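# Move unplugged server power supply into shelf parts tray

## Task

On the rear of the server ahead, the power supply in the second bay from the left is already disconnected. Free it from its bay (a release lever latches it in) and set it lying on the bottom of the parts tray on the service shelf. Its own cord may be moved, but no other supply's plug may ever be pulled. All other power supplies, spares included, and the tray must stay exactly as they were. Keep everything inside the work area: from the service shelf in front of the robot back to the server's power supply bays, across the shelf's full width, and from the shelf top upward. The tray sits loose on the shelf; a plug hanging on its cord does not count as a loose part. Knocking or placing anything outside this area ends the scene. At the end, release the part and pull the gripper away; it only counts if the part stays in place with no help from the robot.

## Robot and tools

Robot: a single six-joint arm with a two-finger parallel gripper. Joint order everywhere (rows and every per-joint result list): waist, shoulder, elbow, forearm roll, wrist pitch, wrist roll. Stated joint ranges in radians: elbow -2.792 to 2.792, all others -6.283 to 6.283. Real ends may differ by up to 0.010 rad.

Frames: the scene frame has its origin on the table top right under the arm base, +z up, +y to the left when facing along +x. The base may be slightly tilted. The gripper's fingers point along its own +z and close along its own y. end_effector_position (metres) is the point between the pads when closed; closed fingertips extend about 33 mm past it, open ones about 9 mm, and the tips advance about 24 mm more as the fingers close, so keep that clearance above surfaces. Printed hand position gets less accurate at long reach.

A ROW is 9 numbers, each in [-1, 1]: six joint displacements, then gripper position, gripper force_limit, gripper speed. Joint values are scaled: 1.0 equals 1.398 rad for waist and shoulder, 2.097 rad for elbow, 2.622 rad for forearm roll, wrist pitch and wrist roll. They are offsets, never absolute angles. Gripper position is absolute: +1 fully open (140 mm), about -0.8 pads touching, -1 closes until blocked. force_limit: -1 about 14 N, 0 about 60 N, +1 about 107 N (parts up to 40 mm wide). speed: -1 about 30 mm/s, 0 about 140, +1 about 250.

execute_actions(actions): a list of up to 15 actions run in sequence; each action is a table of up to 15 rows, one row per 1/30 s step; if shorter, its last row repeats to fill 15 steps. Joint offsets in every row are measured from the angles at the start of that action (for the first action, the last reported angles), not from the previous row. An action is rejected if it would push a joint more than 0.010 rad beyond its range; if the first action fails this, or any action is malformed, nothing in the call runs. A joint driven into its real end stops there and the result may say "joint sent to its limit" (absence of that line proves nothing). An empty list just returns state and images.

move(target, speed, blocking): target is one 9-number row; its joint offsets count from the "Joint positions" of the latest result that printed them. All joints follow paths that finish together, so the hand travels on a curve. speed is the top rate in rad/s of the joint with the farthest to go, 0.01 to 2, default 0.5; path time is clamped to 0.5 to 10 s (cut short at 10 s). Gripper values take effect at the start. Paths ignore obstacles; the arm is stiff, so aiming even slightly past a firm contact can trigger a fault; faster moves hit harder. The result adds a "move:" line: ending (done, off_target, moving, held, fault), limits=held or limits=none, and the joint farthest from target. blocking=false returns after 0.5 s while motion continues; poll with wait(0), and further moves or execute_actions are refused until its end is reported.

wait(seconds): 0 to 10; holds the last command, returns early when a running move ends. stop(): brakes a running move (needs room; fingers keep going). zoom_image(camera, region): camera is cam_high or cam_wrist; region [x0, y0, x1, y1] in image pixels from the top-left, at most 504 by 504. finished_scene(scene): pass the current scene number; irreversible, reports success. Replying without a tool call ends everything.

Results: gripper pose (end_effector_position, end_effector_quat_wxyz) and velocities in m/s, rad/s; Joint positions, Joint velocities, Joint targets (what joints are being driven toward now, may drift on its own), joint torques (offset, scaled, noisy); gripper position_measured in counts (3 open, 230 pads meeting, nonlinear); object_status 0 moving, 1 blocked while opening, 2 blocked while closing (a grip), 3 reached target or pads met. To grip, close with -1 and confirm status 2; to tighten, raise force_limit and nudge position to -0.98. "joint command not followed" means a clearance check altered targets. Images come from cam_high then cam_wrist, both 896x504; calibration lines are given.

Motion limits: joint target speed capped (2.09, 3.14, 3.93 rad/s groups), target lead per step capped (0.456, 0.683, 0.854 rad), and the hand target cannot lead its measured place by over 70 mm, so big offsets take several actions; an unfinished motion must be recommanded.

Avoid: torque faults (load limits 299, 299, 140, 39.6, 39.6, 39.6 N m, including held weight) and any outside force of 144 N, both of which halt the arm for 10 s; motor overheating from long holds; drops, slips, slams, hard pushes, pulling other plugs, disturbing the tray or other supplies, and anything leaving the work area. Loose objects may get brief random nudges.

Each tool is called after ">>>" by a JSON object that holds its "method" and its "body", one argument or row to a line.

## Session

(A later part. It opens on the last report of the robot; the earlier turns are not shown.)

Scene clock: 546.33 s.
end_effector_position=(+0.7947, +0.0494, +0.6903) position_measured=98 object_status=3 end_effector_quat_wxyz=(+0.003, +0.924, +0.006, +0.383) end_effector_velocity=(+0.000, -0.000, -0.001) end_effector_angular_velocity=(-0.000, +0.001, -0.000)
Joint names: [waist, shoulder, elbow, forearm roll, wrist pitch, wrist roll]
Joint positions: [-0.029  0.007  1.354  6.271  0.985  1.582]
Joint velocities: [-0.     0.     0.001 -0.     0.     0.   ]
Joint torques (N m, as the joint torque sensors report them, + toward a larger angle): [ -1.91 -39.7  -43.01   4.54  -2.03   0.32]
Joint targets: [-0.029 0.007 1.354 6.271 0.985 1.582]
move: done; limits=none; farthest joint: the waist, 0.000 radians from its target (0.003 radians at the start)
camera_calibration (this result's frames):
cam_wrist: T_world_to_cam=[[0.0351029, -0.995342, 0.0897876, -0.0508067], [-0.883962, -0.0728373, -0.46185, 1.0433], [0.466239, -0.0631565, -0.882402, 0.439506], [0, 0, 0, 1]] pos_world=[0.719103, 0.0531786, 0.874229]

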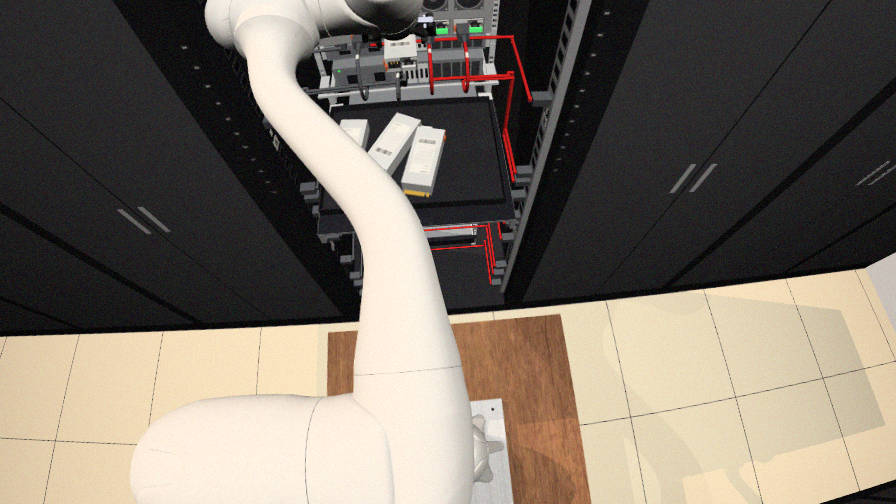

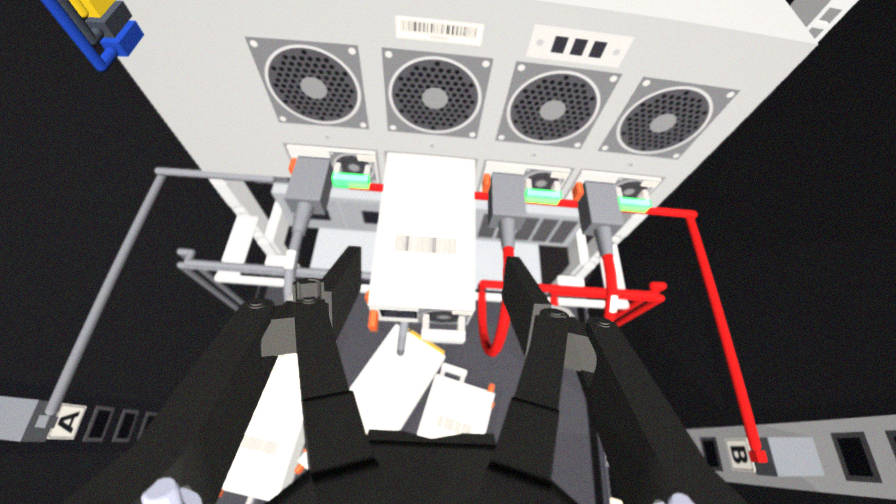

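>>> {"method": "move", "body": {
  "target": [0.0034, 0.0216, 0.0044, 0, -0.0150, 0, 0.19, 0, 0],
  "speed": 0.15
}}

>>> {"method": "zoom_image", "body": {
  "camera": "cam_wrist",
  "region": [320, 140, 560, 350]
}}

Scene clock: 570.97 s.
end_effector_position=(+0.8170, +0.0537, +0.6680) position_measured=105 object_status=3 end_effector_quat_wxyz=(+0.002, +0.924, +0.008, +0.383) end_effector_velocity=(-0.000, +0.001, -0.001) end_effector_angular_velocity=(-0.000, +0.001, +0.002)
Joint names: [waist, shoulder, elbow, forearm roll, wrist pitch, wrist roll]
Joint positions: [-0.024  0.037  1.363  6.271  0.945  1.582]
Joint velocities: [ 0.001  0.     0.001 -0.     0.    -0.001]
Joint torques (N m, as the joint torque sensors report them, + toward a larger angle): [ -0.18 -41.53 -44.08   4.53  -2.04   0.36]
Joint targets: [-0.024 0.037 1.363 6.271 0.945 1.582]
move: done; limits=none; farthest joint: the waist, 0.000 radians from its target (0.004 radians at the start)
camera_calibration (this result's frames):
cam_wrist: T_world_to_cam=[[0.0403194, -0.995146, 0.0897715, -0.0496211], [-0.883611, -0.0774564, -0.46177, 1.05299], [0.466482, -0.0607048, -0.882445, 0.409365], [0, 0, 0, 1]] pos_world=[0.741477, 0.0570313, 0.851937]

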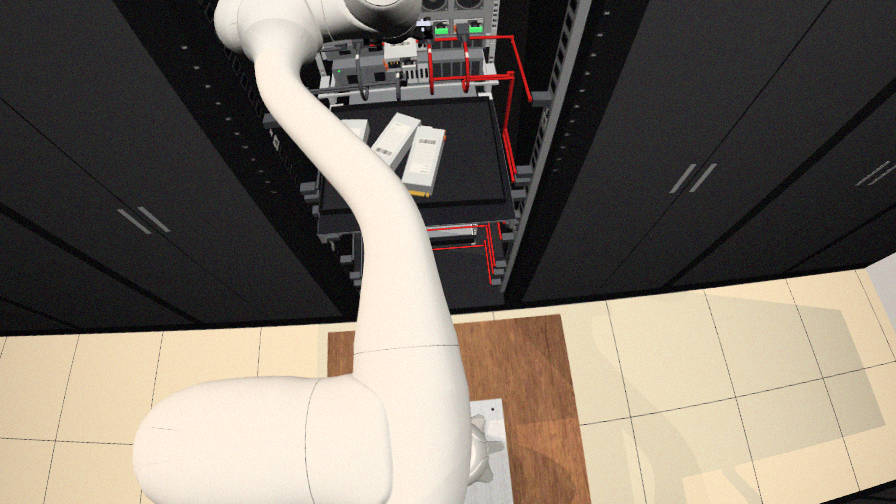

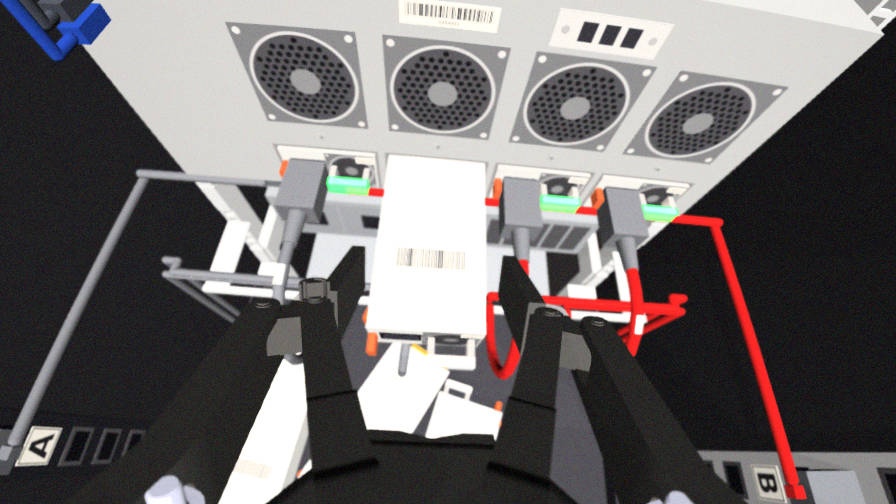

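Region (320, 140, 560, 350) of cam_wrist's 896x504 image, scaled by 2.100, with more detail than that image has; it fills the top 441 rows of this view, and the rest is white.

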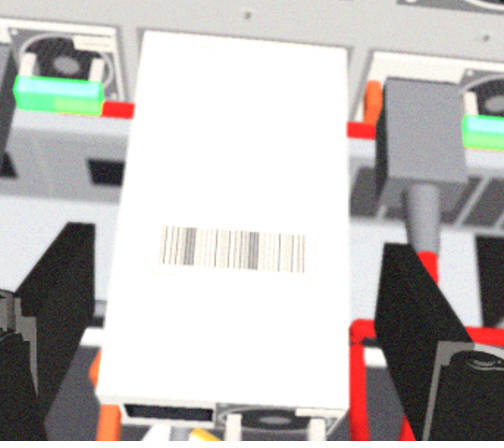

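>>> {"method": "move", "body": {
  "target": [0.0015, 0.0324, 0.0066, 0, -0.0226, 0, 0.19, 0, 0],
  "speed": 0.1
}}

>>> {"method": "zoom_image", "body": {
  "camera": "cam_wrist",
  "region": [300, 140, 600, 400]
}}

Scene clock: 575.93 s.
end_effector_position=(+0.8492, +0.0561, +0.6333) position_measured=105 object_status=3 end_effector_quat_wxyz=(+0.001, +0.924, +0.009, +0.383) end_effector_velocity=(-0.000, -0.001, +0.001) end_effector_angular_velocity=(+0.001, -0.001, -0.001)
Joint names: [waist, shoulder, elbow, forearm roll, wrist pitch, wrist roll]
Joint positions: [-0.022  0.082  1.377  6.271  0.886  1.582]
Joint velocities: [-0.001 -0.001 -0.001  0.001  0.001  0.   ]
Joint torques (N m, as the joint torque sensors report them, + toward a larger angle): [ -0.57 -47.84 -43.05   4.66  -2.17   0.48]
Joint targets: [-0.022 0.083 1.377 6.271 0.886 1.582]
move: done; limits=none; farthest joint: the wrist pitch, 0.001 radians from its target (0.060 radians at the start)
camera_calibration (this result's frames):
cam_wrist: T_world_to_cam=[[0.0430541, -0.995021, 0.0898903, -0.0477668], [-0.883324, -0.0799487, -0.461896, 1.0656], [0.466782, -0.0595157, -0.882367, 0.363525], [0, 0, 0, 1]] pos_world=[0.773637, 0.0592996, 0.817251]

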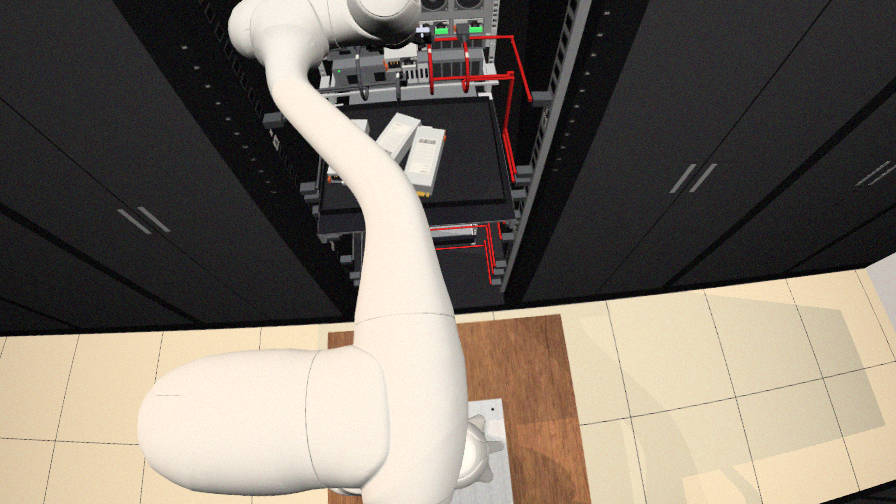

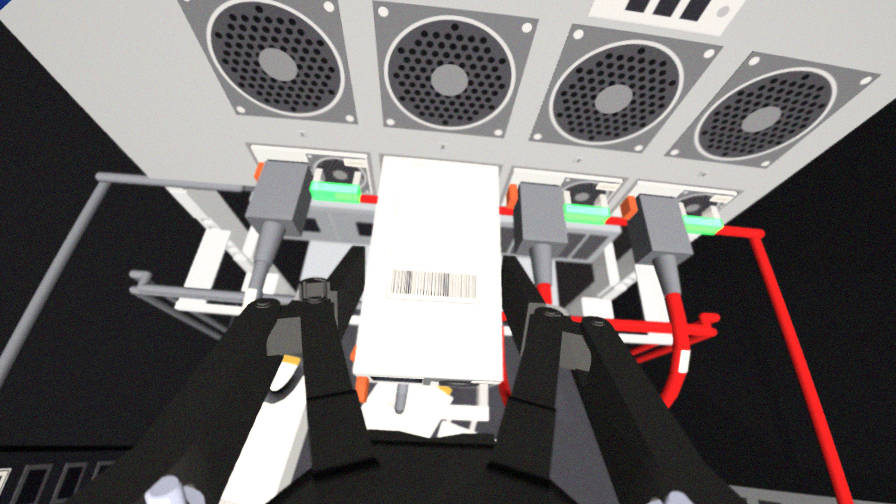

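Region (300, 140, 600, 400) of cam_wrist's 896x504 image, scaled by 1.680, with more detail than that image has; it fills the top 437 rows of this view, and the rest is white.

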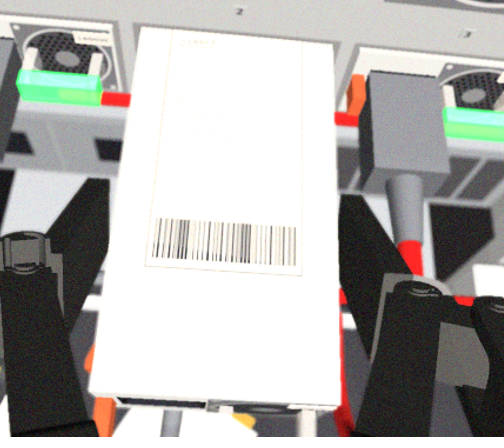

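Fingers straddle the body. Close the grip.

>>> {"method": "execute_actions", "body": {
  "actions": [
    [[0,0,0,0,0,0,-1,0.8,-0.8]],
    [[0,0,0,0,0,0,-1,0.8,-0.8]]
  ]
}}

Scene clock: 578.57 s.
end_effector_position=(+0.8492, +0.0562, +0.6332) position_measured=124 object_status=2 end_effector_quat_wxyz=(+0.001, +0.924, +0.009, +0.383) end_effector_velocity=(-0.000, +0.000, +0.004) end_effector_angular_velocity=(+0.002, -0.005, -0.000)
Joint names: [waist, shoulder, elbow, forearm roll, wrist pitch, wrist roll]
Joint positions: [-0.022  0.083  1.377  6.271  0.886  1.582]
Joint velocities: [-0.    -0.002 -0.003  0.002  0.     0.   ]
Joint torques (N m, as the joint torque sensors report them, + toward a larger angle): [  0.53 -18.82 -35.45   4.87  -5.82  -0.51]
Joint targets: [-0.022 0.083 1.377 6.271 0.886 1.582]
camera_calibration (this result's frames):
cam_wrist: T_world_to_cam=[[0.0430846, -0.995024, 0.0898354, -0.0477344], [-0.883369, -0.0799442, -0.461809, 1.06556], [0.466693, -0.0594609, -0.882418, 0.363567], [0, 0, 0, 1]] pos_world=[0.773661, 0.0593062, 0.81719]

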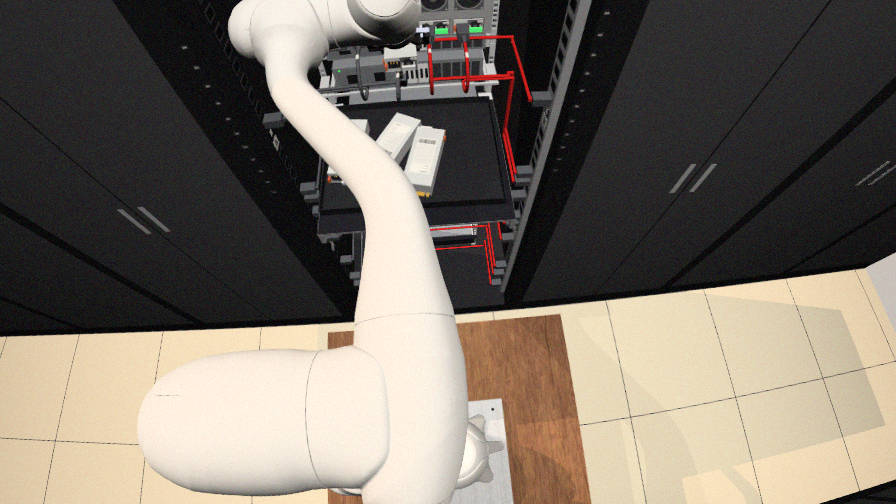

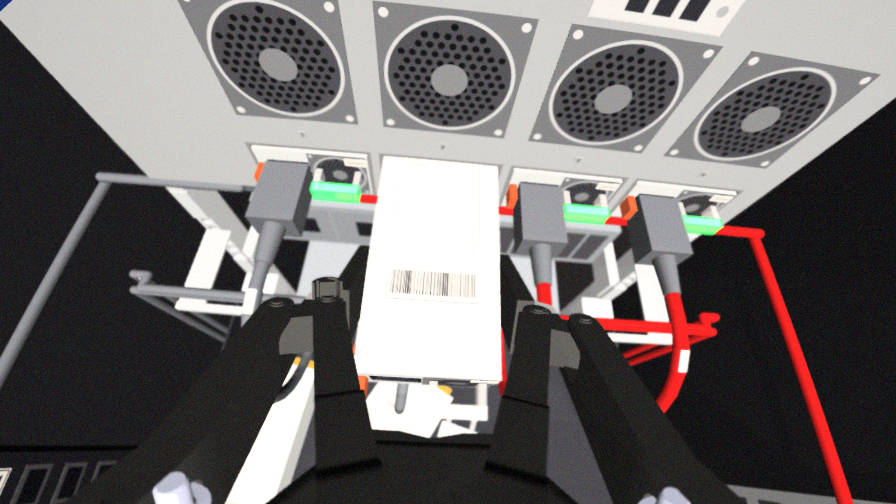

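>>> {"method": "move", "body": {
  "target": [0, 0.00724, -0.01708, 0, 0.02506, 0, -1, 0.8, -0.8],
  "speed": 0.05
}}

Scene clock: 589.00 s.
end_effector_position=(+0.8443, +0.0559, +0.6377) position_measured=125 object_status=2 end_effector_quat_wxyz=(+0.002, +0.931, +0.009, +0.364) end_effector_velocity=(-0.001, +0.000, -0.001) end_effector_angular_velocity=(-0.001, +0.002, +0.001)
Joint names: [waist, shoulder, elbow, forearm roll, wrist pitch, wrist roll]
Joint positions: [-0.022  0.093  1.341  6.271  0.952  1.582]
Joint velocities: [ 0.001 -0.     0.001 -0.001  0.001 -0.   ]
Joint torques (N m, as the joint torque sensors report them, + toward a larger angle): [ -0.94 -54.91 -46.79   4.48  -3.09   0.17]
Joint targets: [-0.022 0.093 1.341 6.271 0.952 1.582]
move: done; limits=none; farthest joint: the waist, 0.000 radians from its target (0.000 radians at the start)
camera_calibration (this result's frames):
cam_wrist: T_world_to_cam=[[0.0456833, -0.994985, 0.0889813, -0.0498278], [-0.901188, -0.0794809, -0.426079, 1.05544], [0.431015, -0.0607242, -0.900299, 0.411396], [0, 0, 0, 1]] pos_world=[0.776108, 0.059291, 0.824514]

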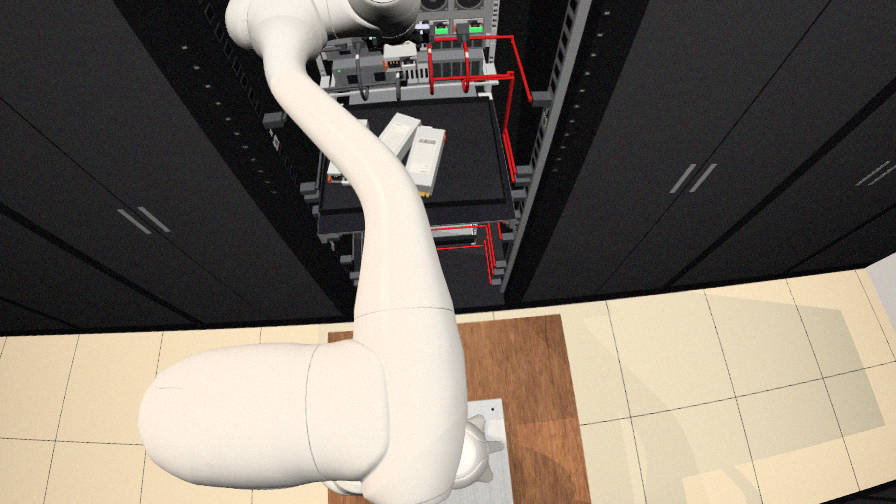

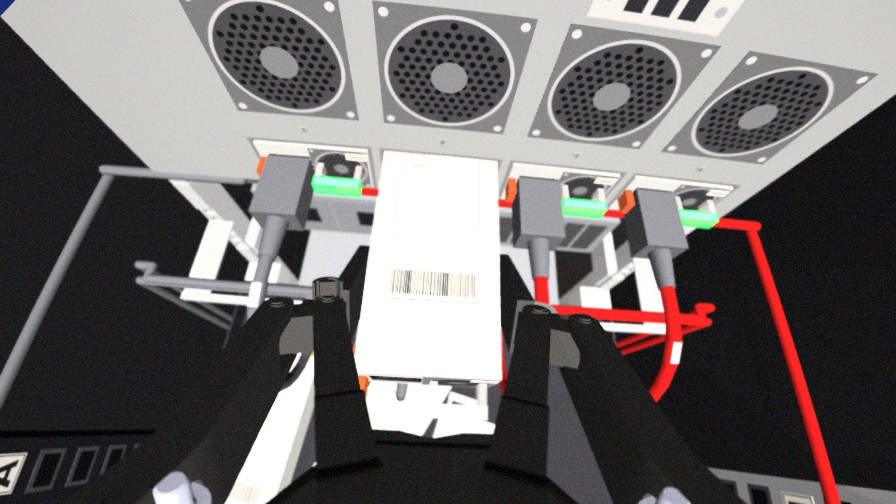

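>>> {"method": "move", "body": {
  "target": [0.0011, -0.04376, 0.03138, 0, -0.00177, 0, -1, 0.8, -0.8],
  "speed": 0.07
}}

>>> {"method": "move", "body": {
  "target": [0.0011, -0.04331, 0.0291, 0, -0.0002, 0, -1, 0.8, -0.8],
  "speed": 0.07
}}

Scene clock: 599.53 s.
end_effector_position=(+0.8067, +0.0562, +0.6378) position_measured=125 object_status=2 end_effector_quat_wxyz=(+0.001, +0.931, +0.010, +0.364) end_effector_velocity=(-0.001, -0.002, +0.002) end_effector_angular_velocity=(-0.001, -0.002, -0.002)
Joint names: [waist, shoulder, elbow, forearm roll, wrist pitch, wrist roll]
Joint positions: [-0.02   0.031  1.407  6.271  0.947  1.582]
Joint velocities: [-0.002 -0.003  0.001 -0.001 -0.    -0.   ]
Joint torques (N m, as the joint torque sensors report them, + toward a larger angle): [  7.15 -51.54 -48.73   6.86  -3.34  -0.68]
Joint targets: [-0.020 0.031 1.407 6.271 0.947 1.582]
move: done; limits=none; farthest joint: the waist, 0.000 radians from its target (0.001 radians at the start)
camera_calibration (this result's frames):
cam_wrist: T_world_to_cam=[[0.0472541, -0.994913, 0.0889727, -0.0491101], [-0.901051, -0.0809013, -0.4261, 1.02168], [0.431131, -0.0600339, -0.90029, 0.427618], [0, 0, 0, 1]] pos_world=[0.738548, 0.0594666, 0.824688]

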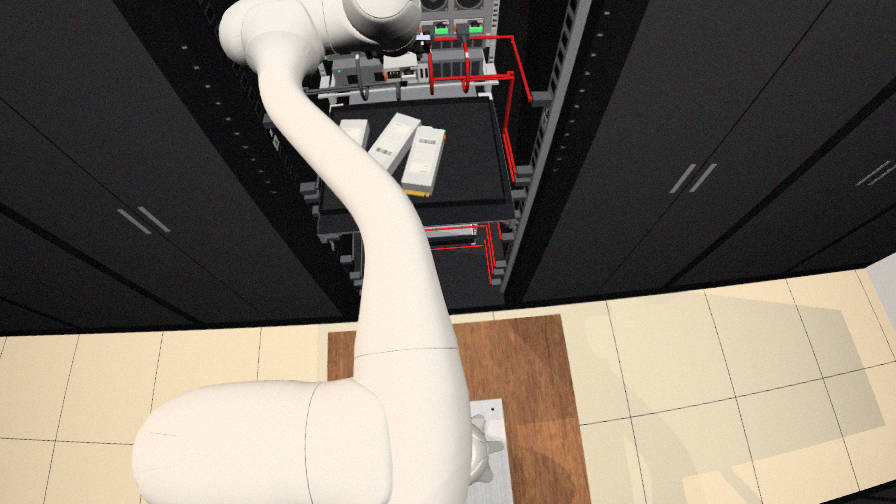

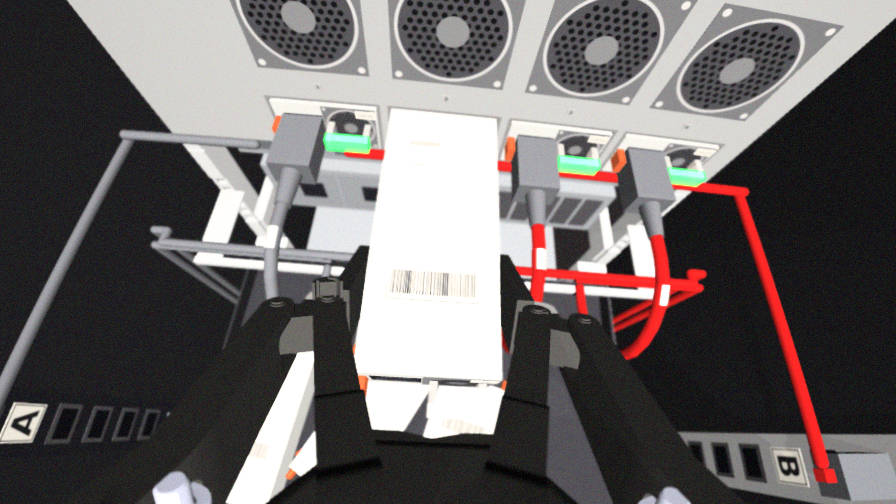

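Scene clock: 600.70 s.
end_effector_position=(+0.7692, +0.0564, +0.6380) position_measured=125 object_status=2 end_effector_quat_wxyz=(+0.001, +0.931, +0.011, +0.364) end_effector_velocity=(+0.001, -0.000, +0.001) end_effector_angular_velocity=(-0.000, -0.003, -0.001)
Joint names: [waist, shoulder, elbow, forearm roll, wrist pitch, wrist roll]
Joint positions: [-0.019 -0.029  1.468  6.271  0.947  1.582]
Joint velocities: [-0.    -0.    -0.    -0.001 -0.003  0.   ]
Joint torques (N m, as the joint torque sensors report them, + toward a larger angle): [ -0.6  -43.62 -49.33   4.74  -4.36   0.38]
Joint targets: [-0.019 -0.029 1.468 6.271 0.947 1.582]
move: done; limits=none; farthest joint: the shoulder, 0.001 radians from its target (0.061 radians at the start)
camera_calibration (this result's frames):
cam_wrist: T_world_to_cam=[[0.0487917, -0.994839, 0.0889667, -0.0483632], [-0.900915, -0.0822925, -0.426121, 0.987924], [0.431243, -0.0593603, -0.900281, 0.443831], [0, 0, 0, 1]] pos_world=[0.700996, 0.0595311, 0.824851]

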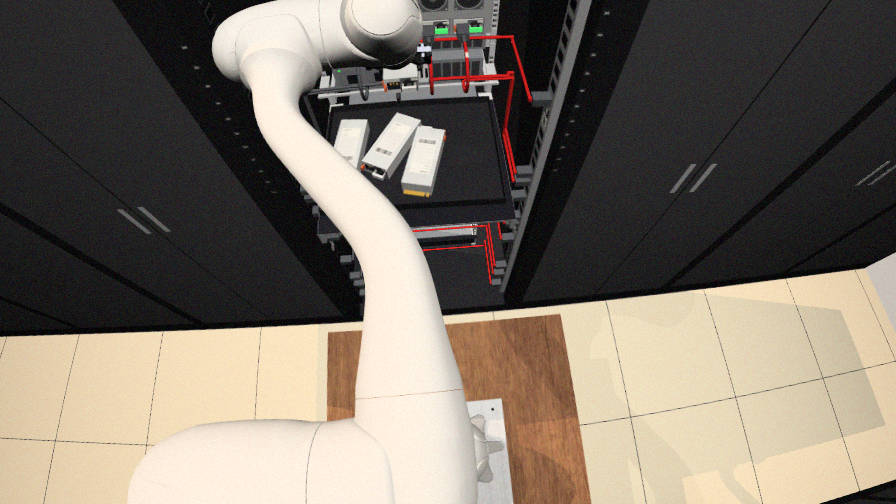

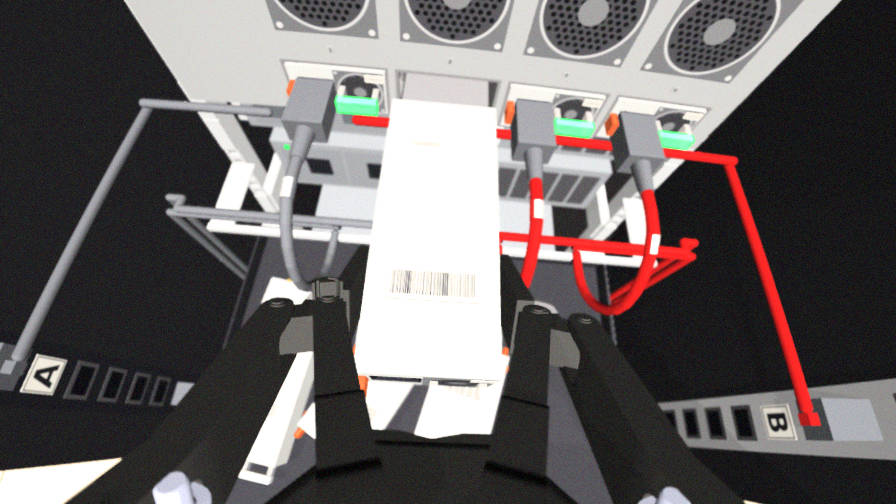

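>>> {"method": "move", "body": {
  "target": [0, -0.14883, 0.08532, 0, 0.01112, 0, -1, 0.8, -0.8],
  "speed": 0.25
}}

Scene clock: 629.93 s.
end_effector_position=(+0.6392, +0.0526, +0.6384) position_measured=125 object_status=2 end_effector_quat_wxyz=(+0.001, +0.931, +0.010, +0.364) end_effector_velocity=(-0.001, +0.001, +0.002) end_effector_angular_velocity=(+0.001, -0.002, +0.001)
Joint names: [waist, shoulder, elbow, forearm roll, wrist pitch, wrist roll]
Joint positions: [-0.019 -0.237  1.647  6.271  0.976  1.582]
Joint velocities: [ 0.002 -0.003  0.     0.    -0.     0.   ]
Joint torques (N m, as the joint torque sensors report them, + toward a larger angle): [ -0.6  -20.98 -49.67   4.66  -4.35   0.45]
Joint targets: [-0.019 -0.237 1.647 6.271 0.976 1.582]
move: done; limits=none; farthest joint: the waist, 0.000 radians from its target (0.000 radians at the start)
camera_calibration (this result's frames):
cam_wrist: T_world_to_cam=[[0.0484614, -0.994861, 0.0888996, -0.0455267], [-0.900959, -0.0819625, -0.426093, 0.870711], [0.431189, -0.0594459, -0.900301, 0.500023], [0, 0, 0, 1]] pos_world=[0.571076, 0.0557971, 0.825222]

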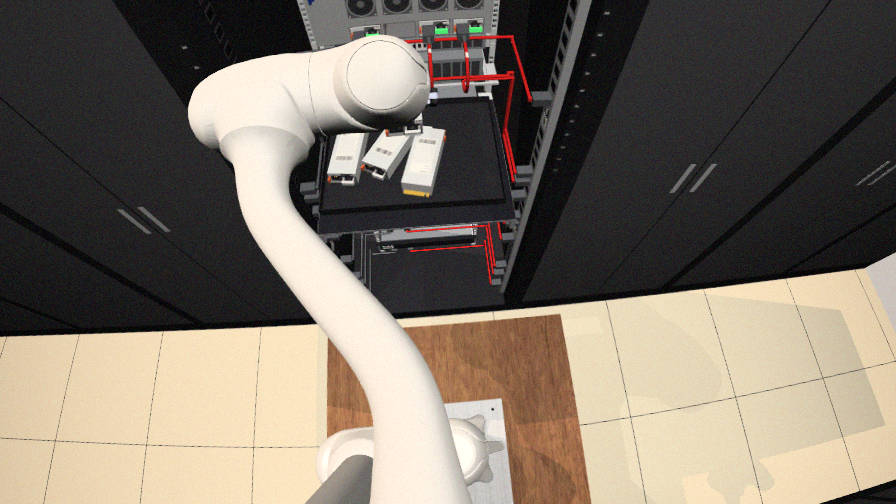

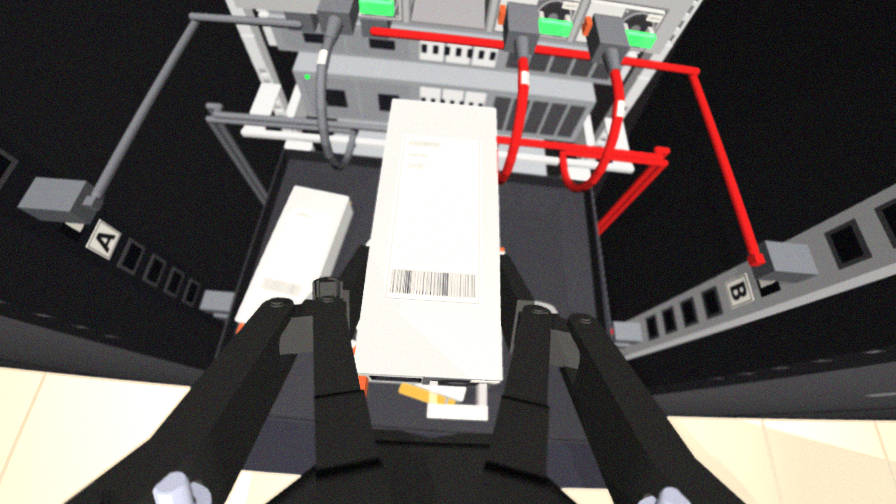

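>>> {"method": "execute_actions", "body": {
  "actions": []
}}

Scene clock: 641.90 s.
end_effector_position=(+0.6392, +0.0526, +0.6384) position_measured=125 object_status=2 end_effector_quat_wxyz=(+0.001, +0.931, +0.010, +0.364) end_effector_velocity=(-0.000, -0.001, -0.001) end_effector_angular_velocity=(-0.000, +0.001, -0.001)
Joint names: [waist, shoulder, elbow, forearm roll, wrist pitch, wrist roll]
Joint positions: [-0.019 -0.237  1.647  6.271  0.976  1.582]
Joint velocities: [-0.001 -0.     0.001 -0.    -0.     0.   ]
Joint torques (N m, as the joint torque sensors report them, + toward a larger angle): [  0.75 -20.22 -49.82   4.6   -4.53   0.55]
Joint targets: [-0.019 -0.237 1.647 6.271 0.976 1.582]
camera_calibration (this result's frames):
cam_wrist: T_world_to_cam=[[0.0484549, -0.994859, 0.0889205, -0.0455431], [-0.900942, -0.0819679, -0.426127, 0.870701], [0.431225, -0.0594643, -0.900283, 0.500029], [0, 0, 0, 1]] pos_world=[0.571033, 0.0557944, 0.825246]

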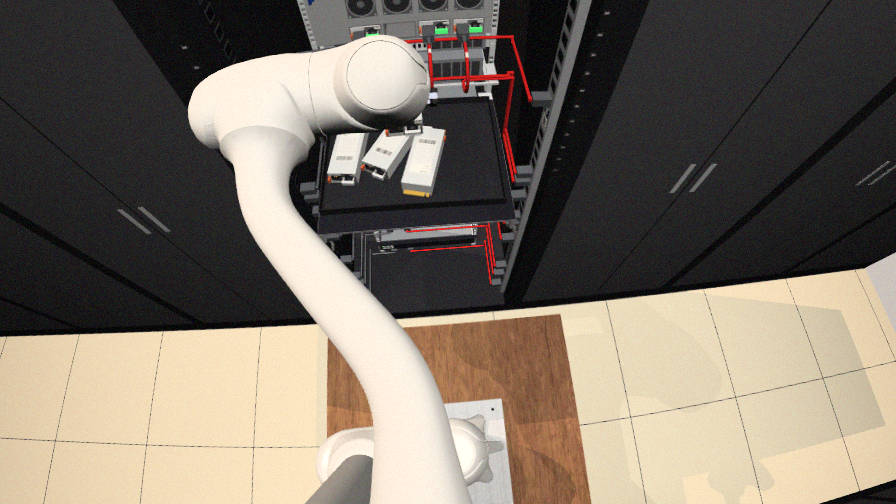

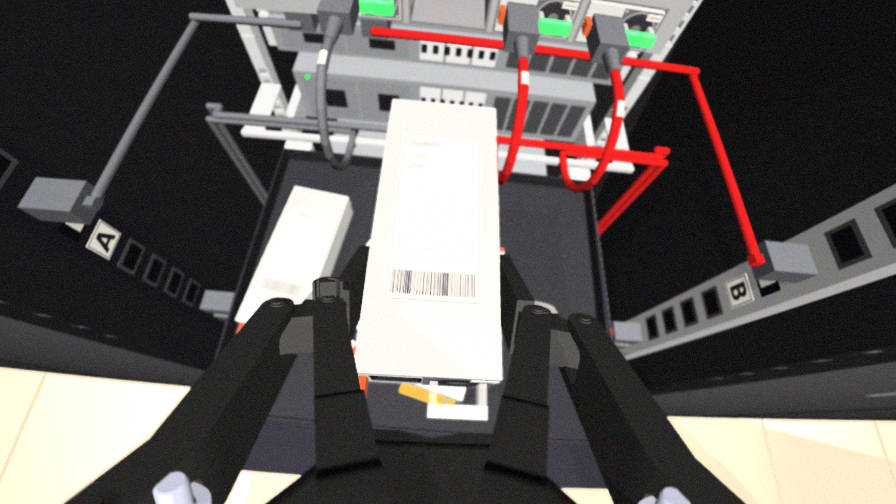

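>>> {"method": "move", "body": {
  "target": [-0.1413, -0.0534, 0.1437, 0, -0.0860, 0, -1, 0.8, -0.8],
  "speed": 0.25
}}

Scene clock: 667.00 s.
end_effector_position=(+0.5969, -0.0663, +0.5004) position_measured=125 object_status=2 end_effector_quat_wxyz=(+0.037, +0.928, -0.080, +0.362) end_effector_velocity=(-0.001, -0.000, -0.002) end_effector_angular_velocity=(+0.001, +0.004, -0.002)
Joint names: [waist, shoulder, elbow, forearm roll, wrist pitch, wrist roll]
Joint positions: [-0.216 -0.312  1.949  6.271  0.75   1.582]
Joint velocities: [-0.001  0.001  0.002 -0.     0.001  0.001]
Joint torques (N m, as the joint torque sensors report them, + toward a larger angle): [ -1.21 -12.17 -50.35   4.92  -4.35   0.26]
Joint targets: [-0.216 -0.312 1.949 6.271 0.750 1.582]
move: done; limits=none; farthest joint: the waist, 0.000 radians from its target (0.198 radians at the start)
camera_calibration (this result's frames):
cam_wrist: T_world_to_cam=[[-0.14508, -0.98522, 0.0910672, -0.0344063], [-0.899912, 0.0931403, -0.426008, 0.774985], [0.411229, -0.143758, -0.900125, 0.39321], [0, 0, 0, 1]] pos_world=[0.530727, -0.0495532, 0.687221]

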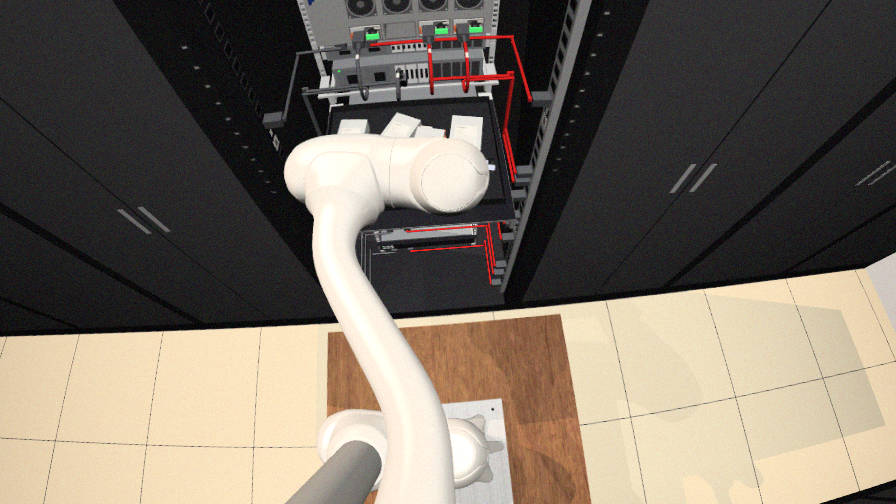

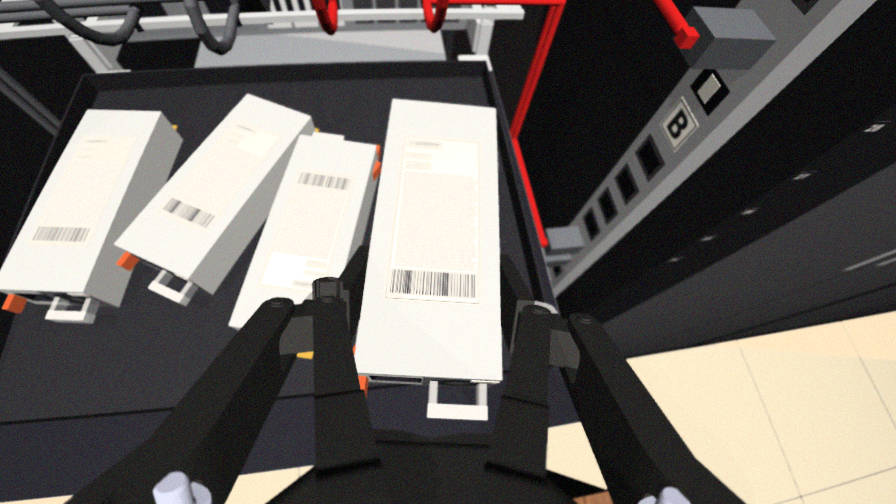

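>>> {"method": "zoom_image", "body": {
  "camera": "cam_wrist",
  "region": [300, 40, 640, 440]
}}

Region (300, 40, 640, 440) of cam_wrist's 896x504 image, scaled by 1.260, with more detail than that image has; it fills the left 428 columns of this view, and the rest is white.

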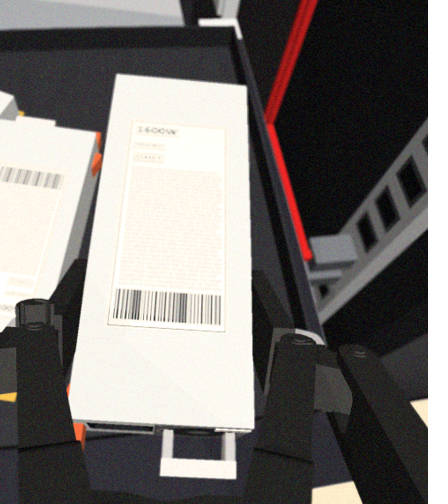

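>>> {"method": "move", "body": {
  "target": [-0.0089, 0.0789, 0.0134, 0, -0.0527, 0, -1, 0.8, -0.8],
  "speed": 0.15
}}

Scene clock: 721.00 s.
end_effector_position=(+0.6502, -0.0836, +0.4407) position_measured=125 object_status=2 end_effector_quat_wxyz=(+0.039, +0.928, -0.085, +0.362) end_effector_velocity=(-0.000, -0.001, -0.001) end_effector_angular_velocity=(+0.000, +0.002, -0.000)
Joint names: [waist, shoulder, elbow, forearm roll, wrist pitch, wrist roll]
Joint positions: [-0.229 -0.202  1.977  6.271  0.612  1.582]
Joint velocities: [-0.001  0.001  0.     0.     0.001 -0.001]
Joint torques (N m, as the joint torque sensors report them, + toward a larger angle): [ -0.79 -24.42 -49.39   4.79  -4.57   0.42]
Joint targets: [-0.229 -0.201 1.977 6.271 0.612 1.582]
move: done; limits=none; farthest joint: the waist, 0.000 radians from its target (0.012 radians at the start)
camera_calibration (this result's frames):
cam_wrist: T_world_to_cam=[[-0.155714, -0.983604, 0.0909729, -0.0312227], [-0.898901, 0.102914, -0.425893, 0.799208], [0.409548, -0.148093, -0.900188, 0.315808], [0, 0, 0, 1]] pos_world=[0.584209, -0.0661919, 0.627504]

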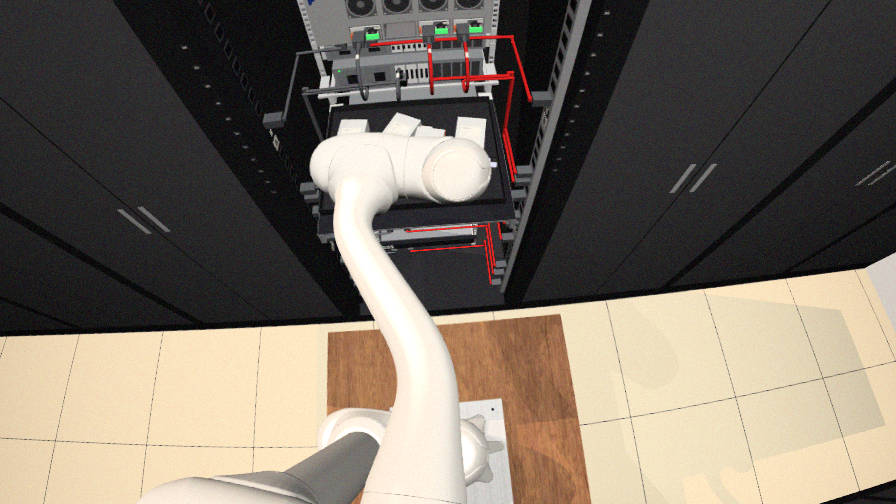

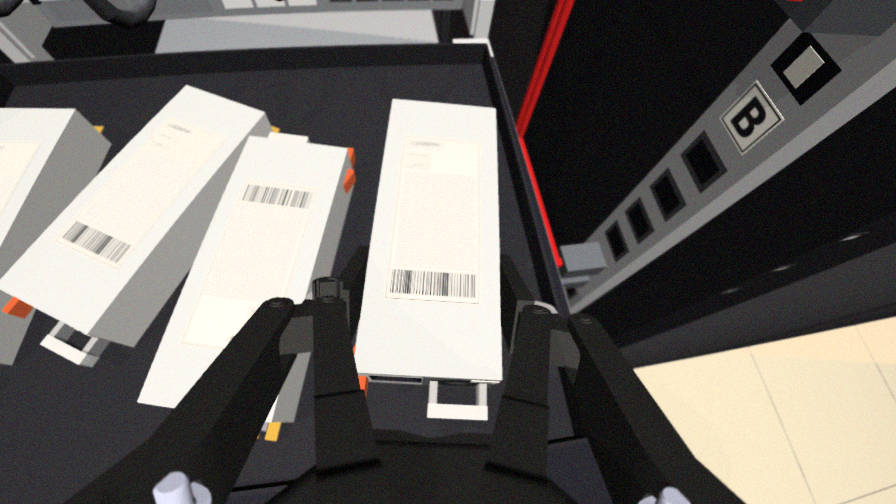

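>>> {"method": "zoom_image", "body": {
  "camera": "cam_wrist",
  "region": [430, 30, 630, 330]
}}

Region (430, 30, 630, 330) of cam_wrist's 896x504 image, scaled by 1.680, with more detail than that image has.

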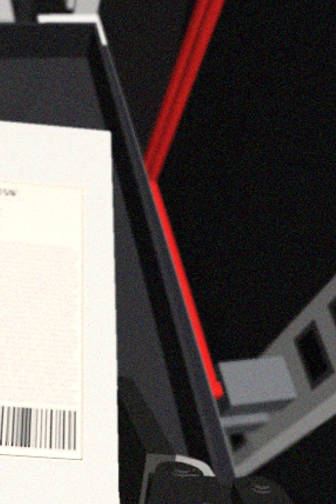

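>>> {"method": "move", "body": {
  "target": [0, 0.0045, 0.0108, 0, -0.01104, 0, -1, 0.8, -0.8],
  "speed": 0.03
}}

Scene clock: 742.07 s.
end_effector_position=(+0.6504, -0.0837, +0.4256) position_measured=125 object_status=2 end_effector_quat_wxyz=(+0.039, +0.928, -0.085, +0.362) end_effector_velocity=(+0.000, -0.000, +0.000) end_effector_angular_velocity=(+0.001, -0.001, -0.002)
Joint names: [waist, shoulder, elbow, forearm roll, wrist pitch, wrist roll]
Joint positions: [-0.229 -0.195  1.999  6.271  0.583  1.582]
Joint velocities: [-0.001  0.    -0.     0.001 -0.001  0.001]
Joint torques (N m, as the joint torque sensors report them, + toward a larger angle): [ -1.18 -24.35 -49.31   4.69  -4.33   0.45]
Joint targets: [-0.229 -0.195 1.999 6.271 0.583 1.582]
move: done; limits=none; farthest joint: the waist, 0.000 radians from its target (0.000 radians at the start)
camera_calibration (this result's frames):
cam_wrist: T_world_to_cam=[[-0.155407, -0.983663, 0.0908591, -0.0300339], [-0.898921, 0.102678, -0.425908, 0.792974], [0.409621, -0.147864, -0.900193, 0.302188], [0, 0, 0, 1]] pos_world=[0.584371, -0.0662817, 0.61249]

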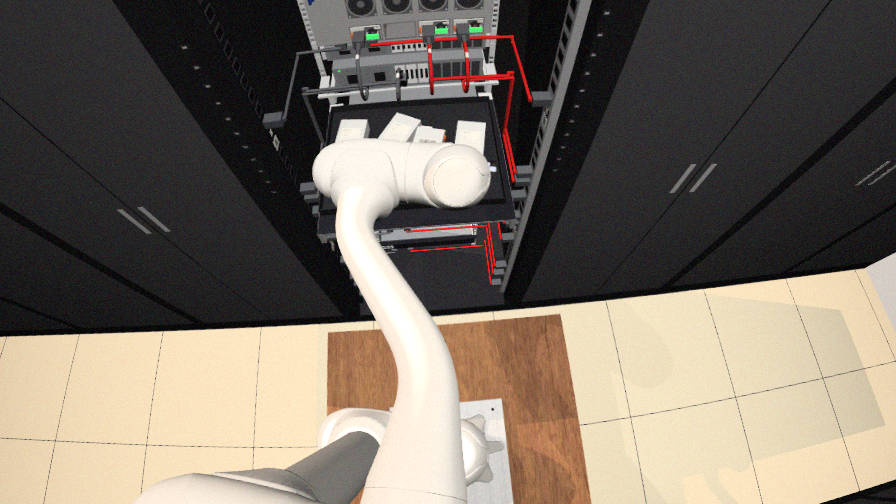

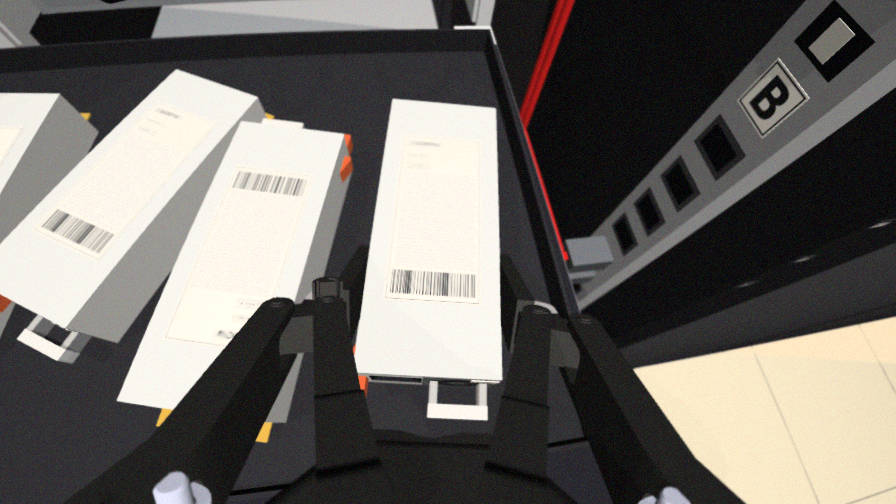

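>>> {"method": "move", "body": {
  "target": [0, 0.0030, 0.0072, 0, -0.00736, 0, -1, 0.8, -0.8],
  "speed": 0.02
}}

Scene clock: 750.47 s.
end_effector_position=(+0.6502, -0.0836, +0.4157) position_measured=125 object_status=2 end_effector_quat_wxyz=(+0.039, +0.928, -0.085, +0.362) end_effector_velocity=(-0.000, -0.000, +0.001) end_effector_angular_velocity=(-0.001, -0.002, +0.000)
Joint names: [waist, shoulder, elbow, forearm roll, wrist pitch, wrist roll]
Joint positions: [-0.229 -0.191  2.014  6.271  0.564  1.582]
Joint velocities: [-0.    -0.001 -0.    -0.001 -0.001 -0.   ]
Joint torques (N m, as the joint torque sensors report them, + toward a larger angle): [ -1.81 -23.8  -49.02   4.48  -4.66   0.25]
Joint targets: [-0.229 -0.191 2.014 6.271 0.564 1.582]
move: done; limits=none; farthest joint: the waist, 0.000 radians from its target (0.000 radians at the start)
camera_calibration (this result's frames):
cam_wrist: T_world_to_cam=[[-0.155181, -0.983701, 0.0908394, -0.0292846], [-0.898941, 0.102479, -0.425915, 0.788613], [0.409664, -0.147753, -0.900191, 0.293259], [0, 0, 0, 1]] pos_world=[0.584234, -0.0662934, 0.602532]

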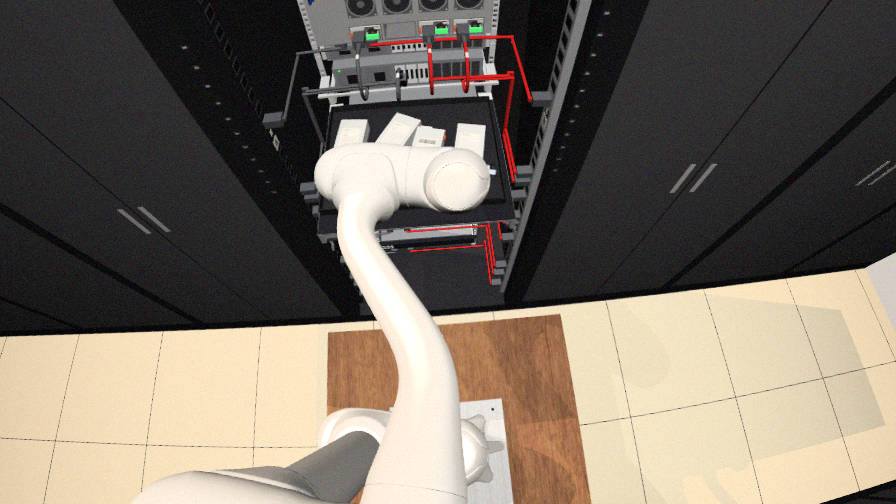

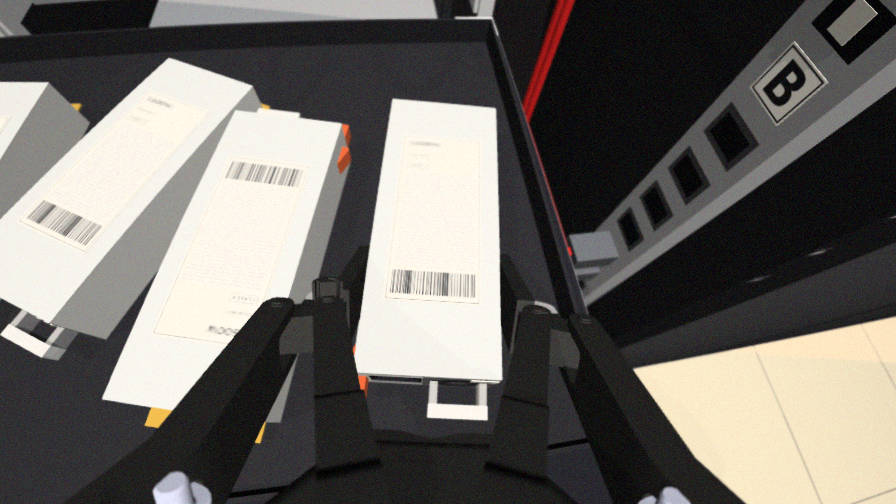

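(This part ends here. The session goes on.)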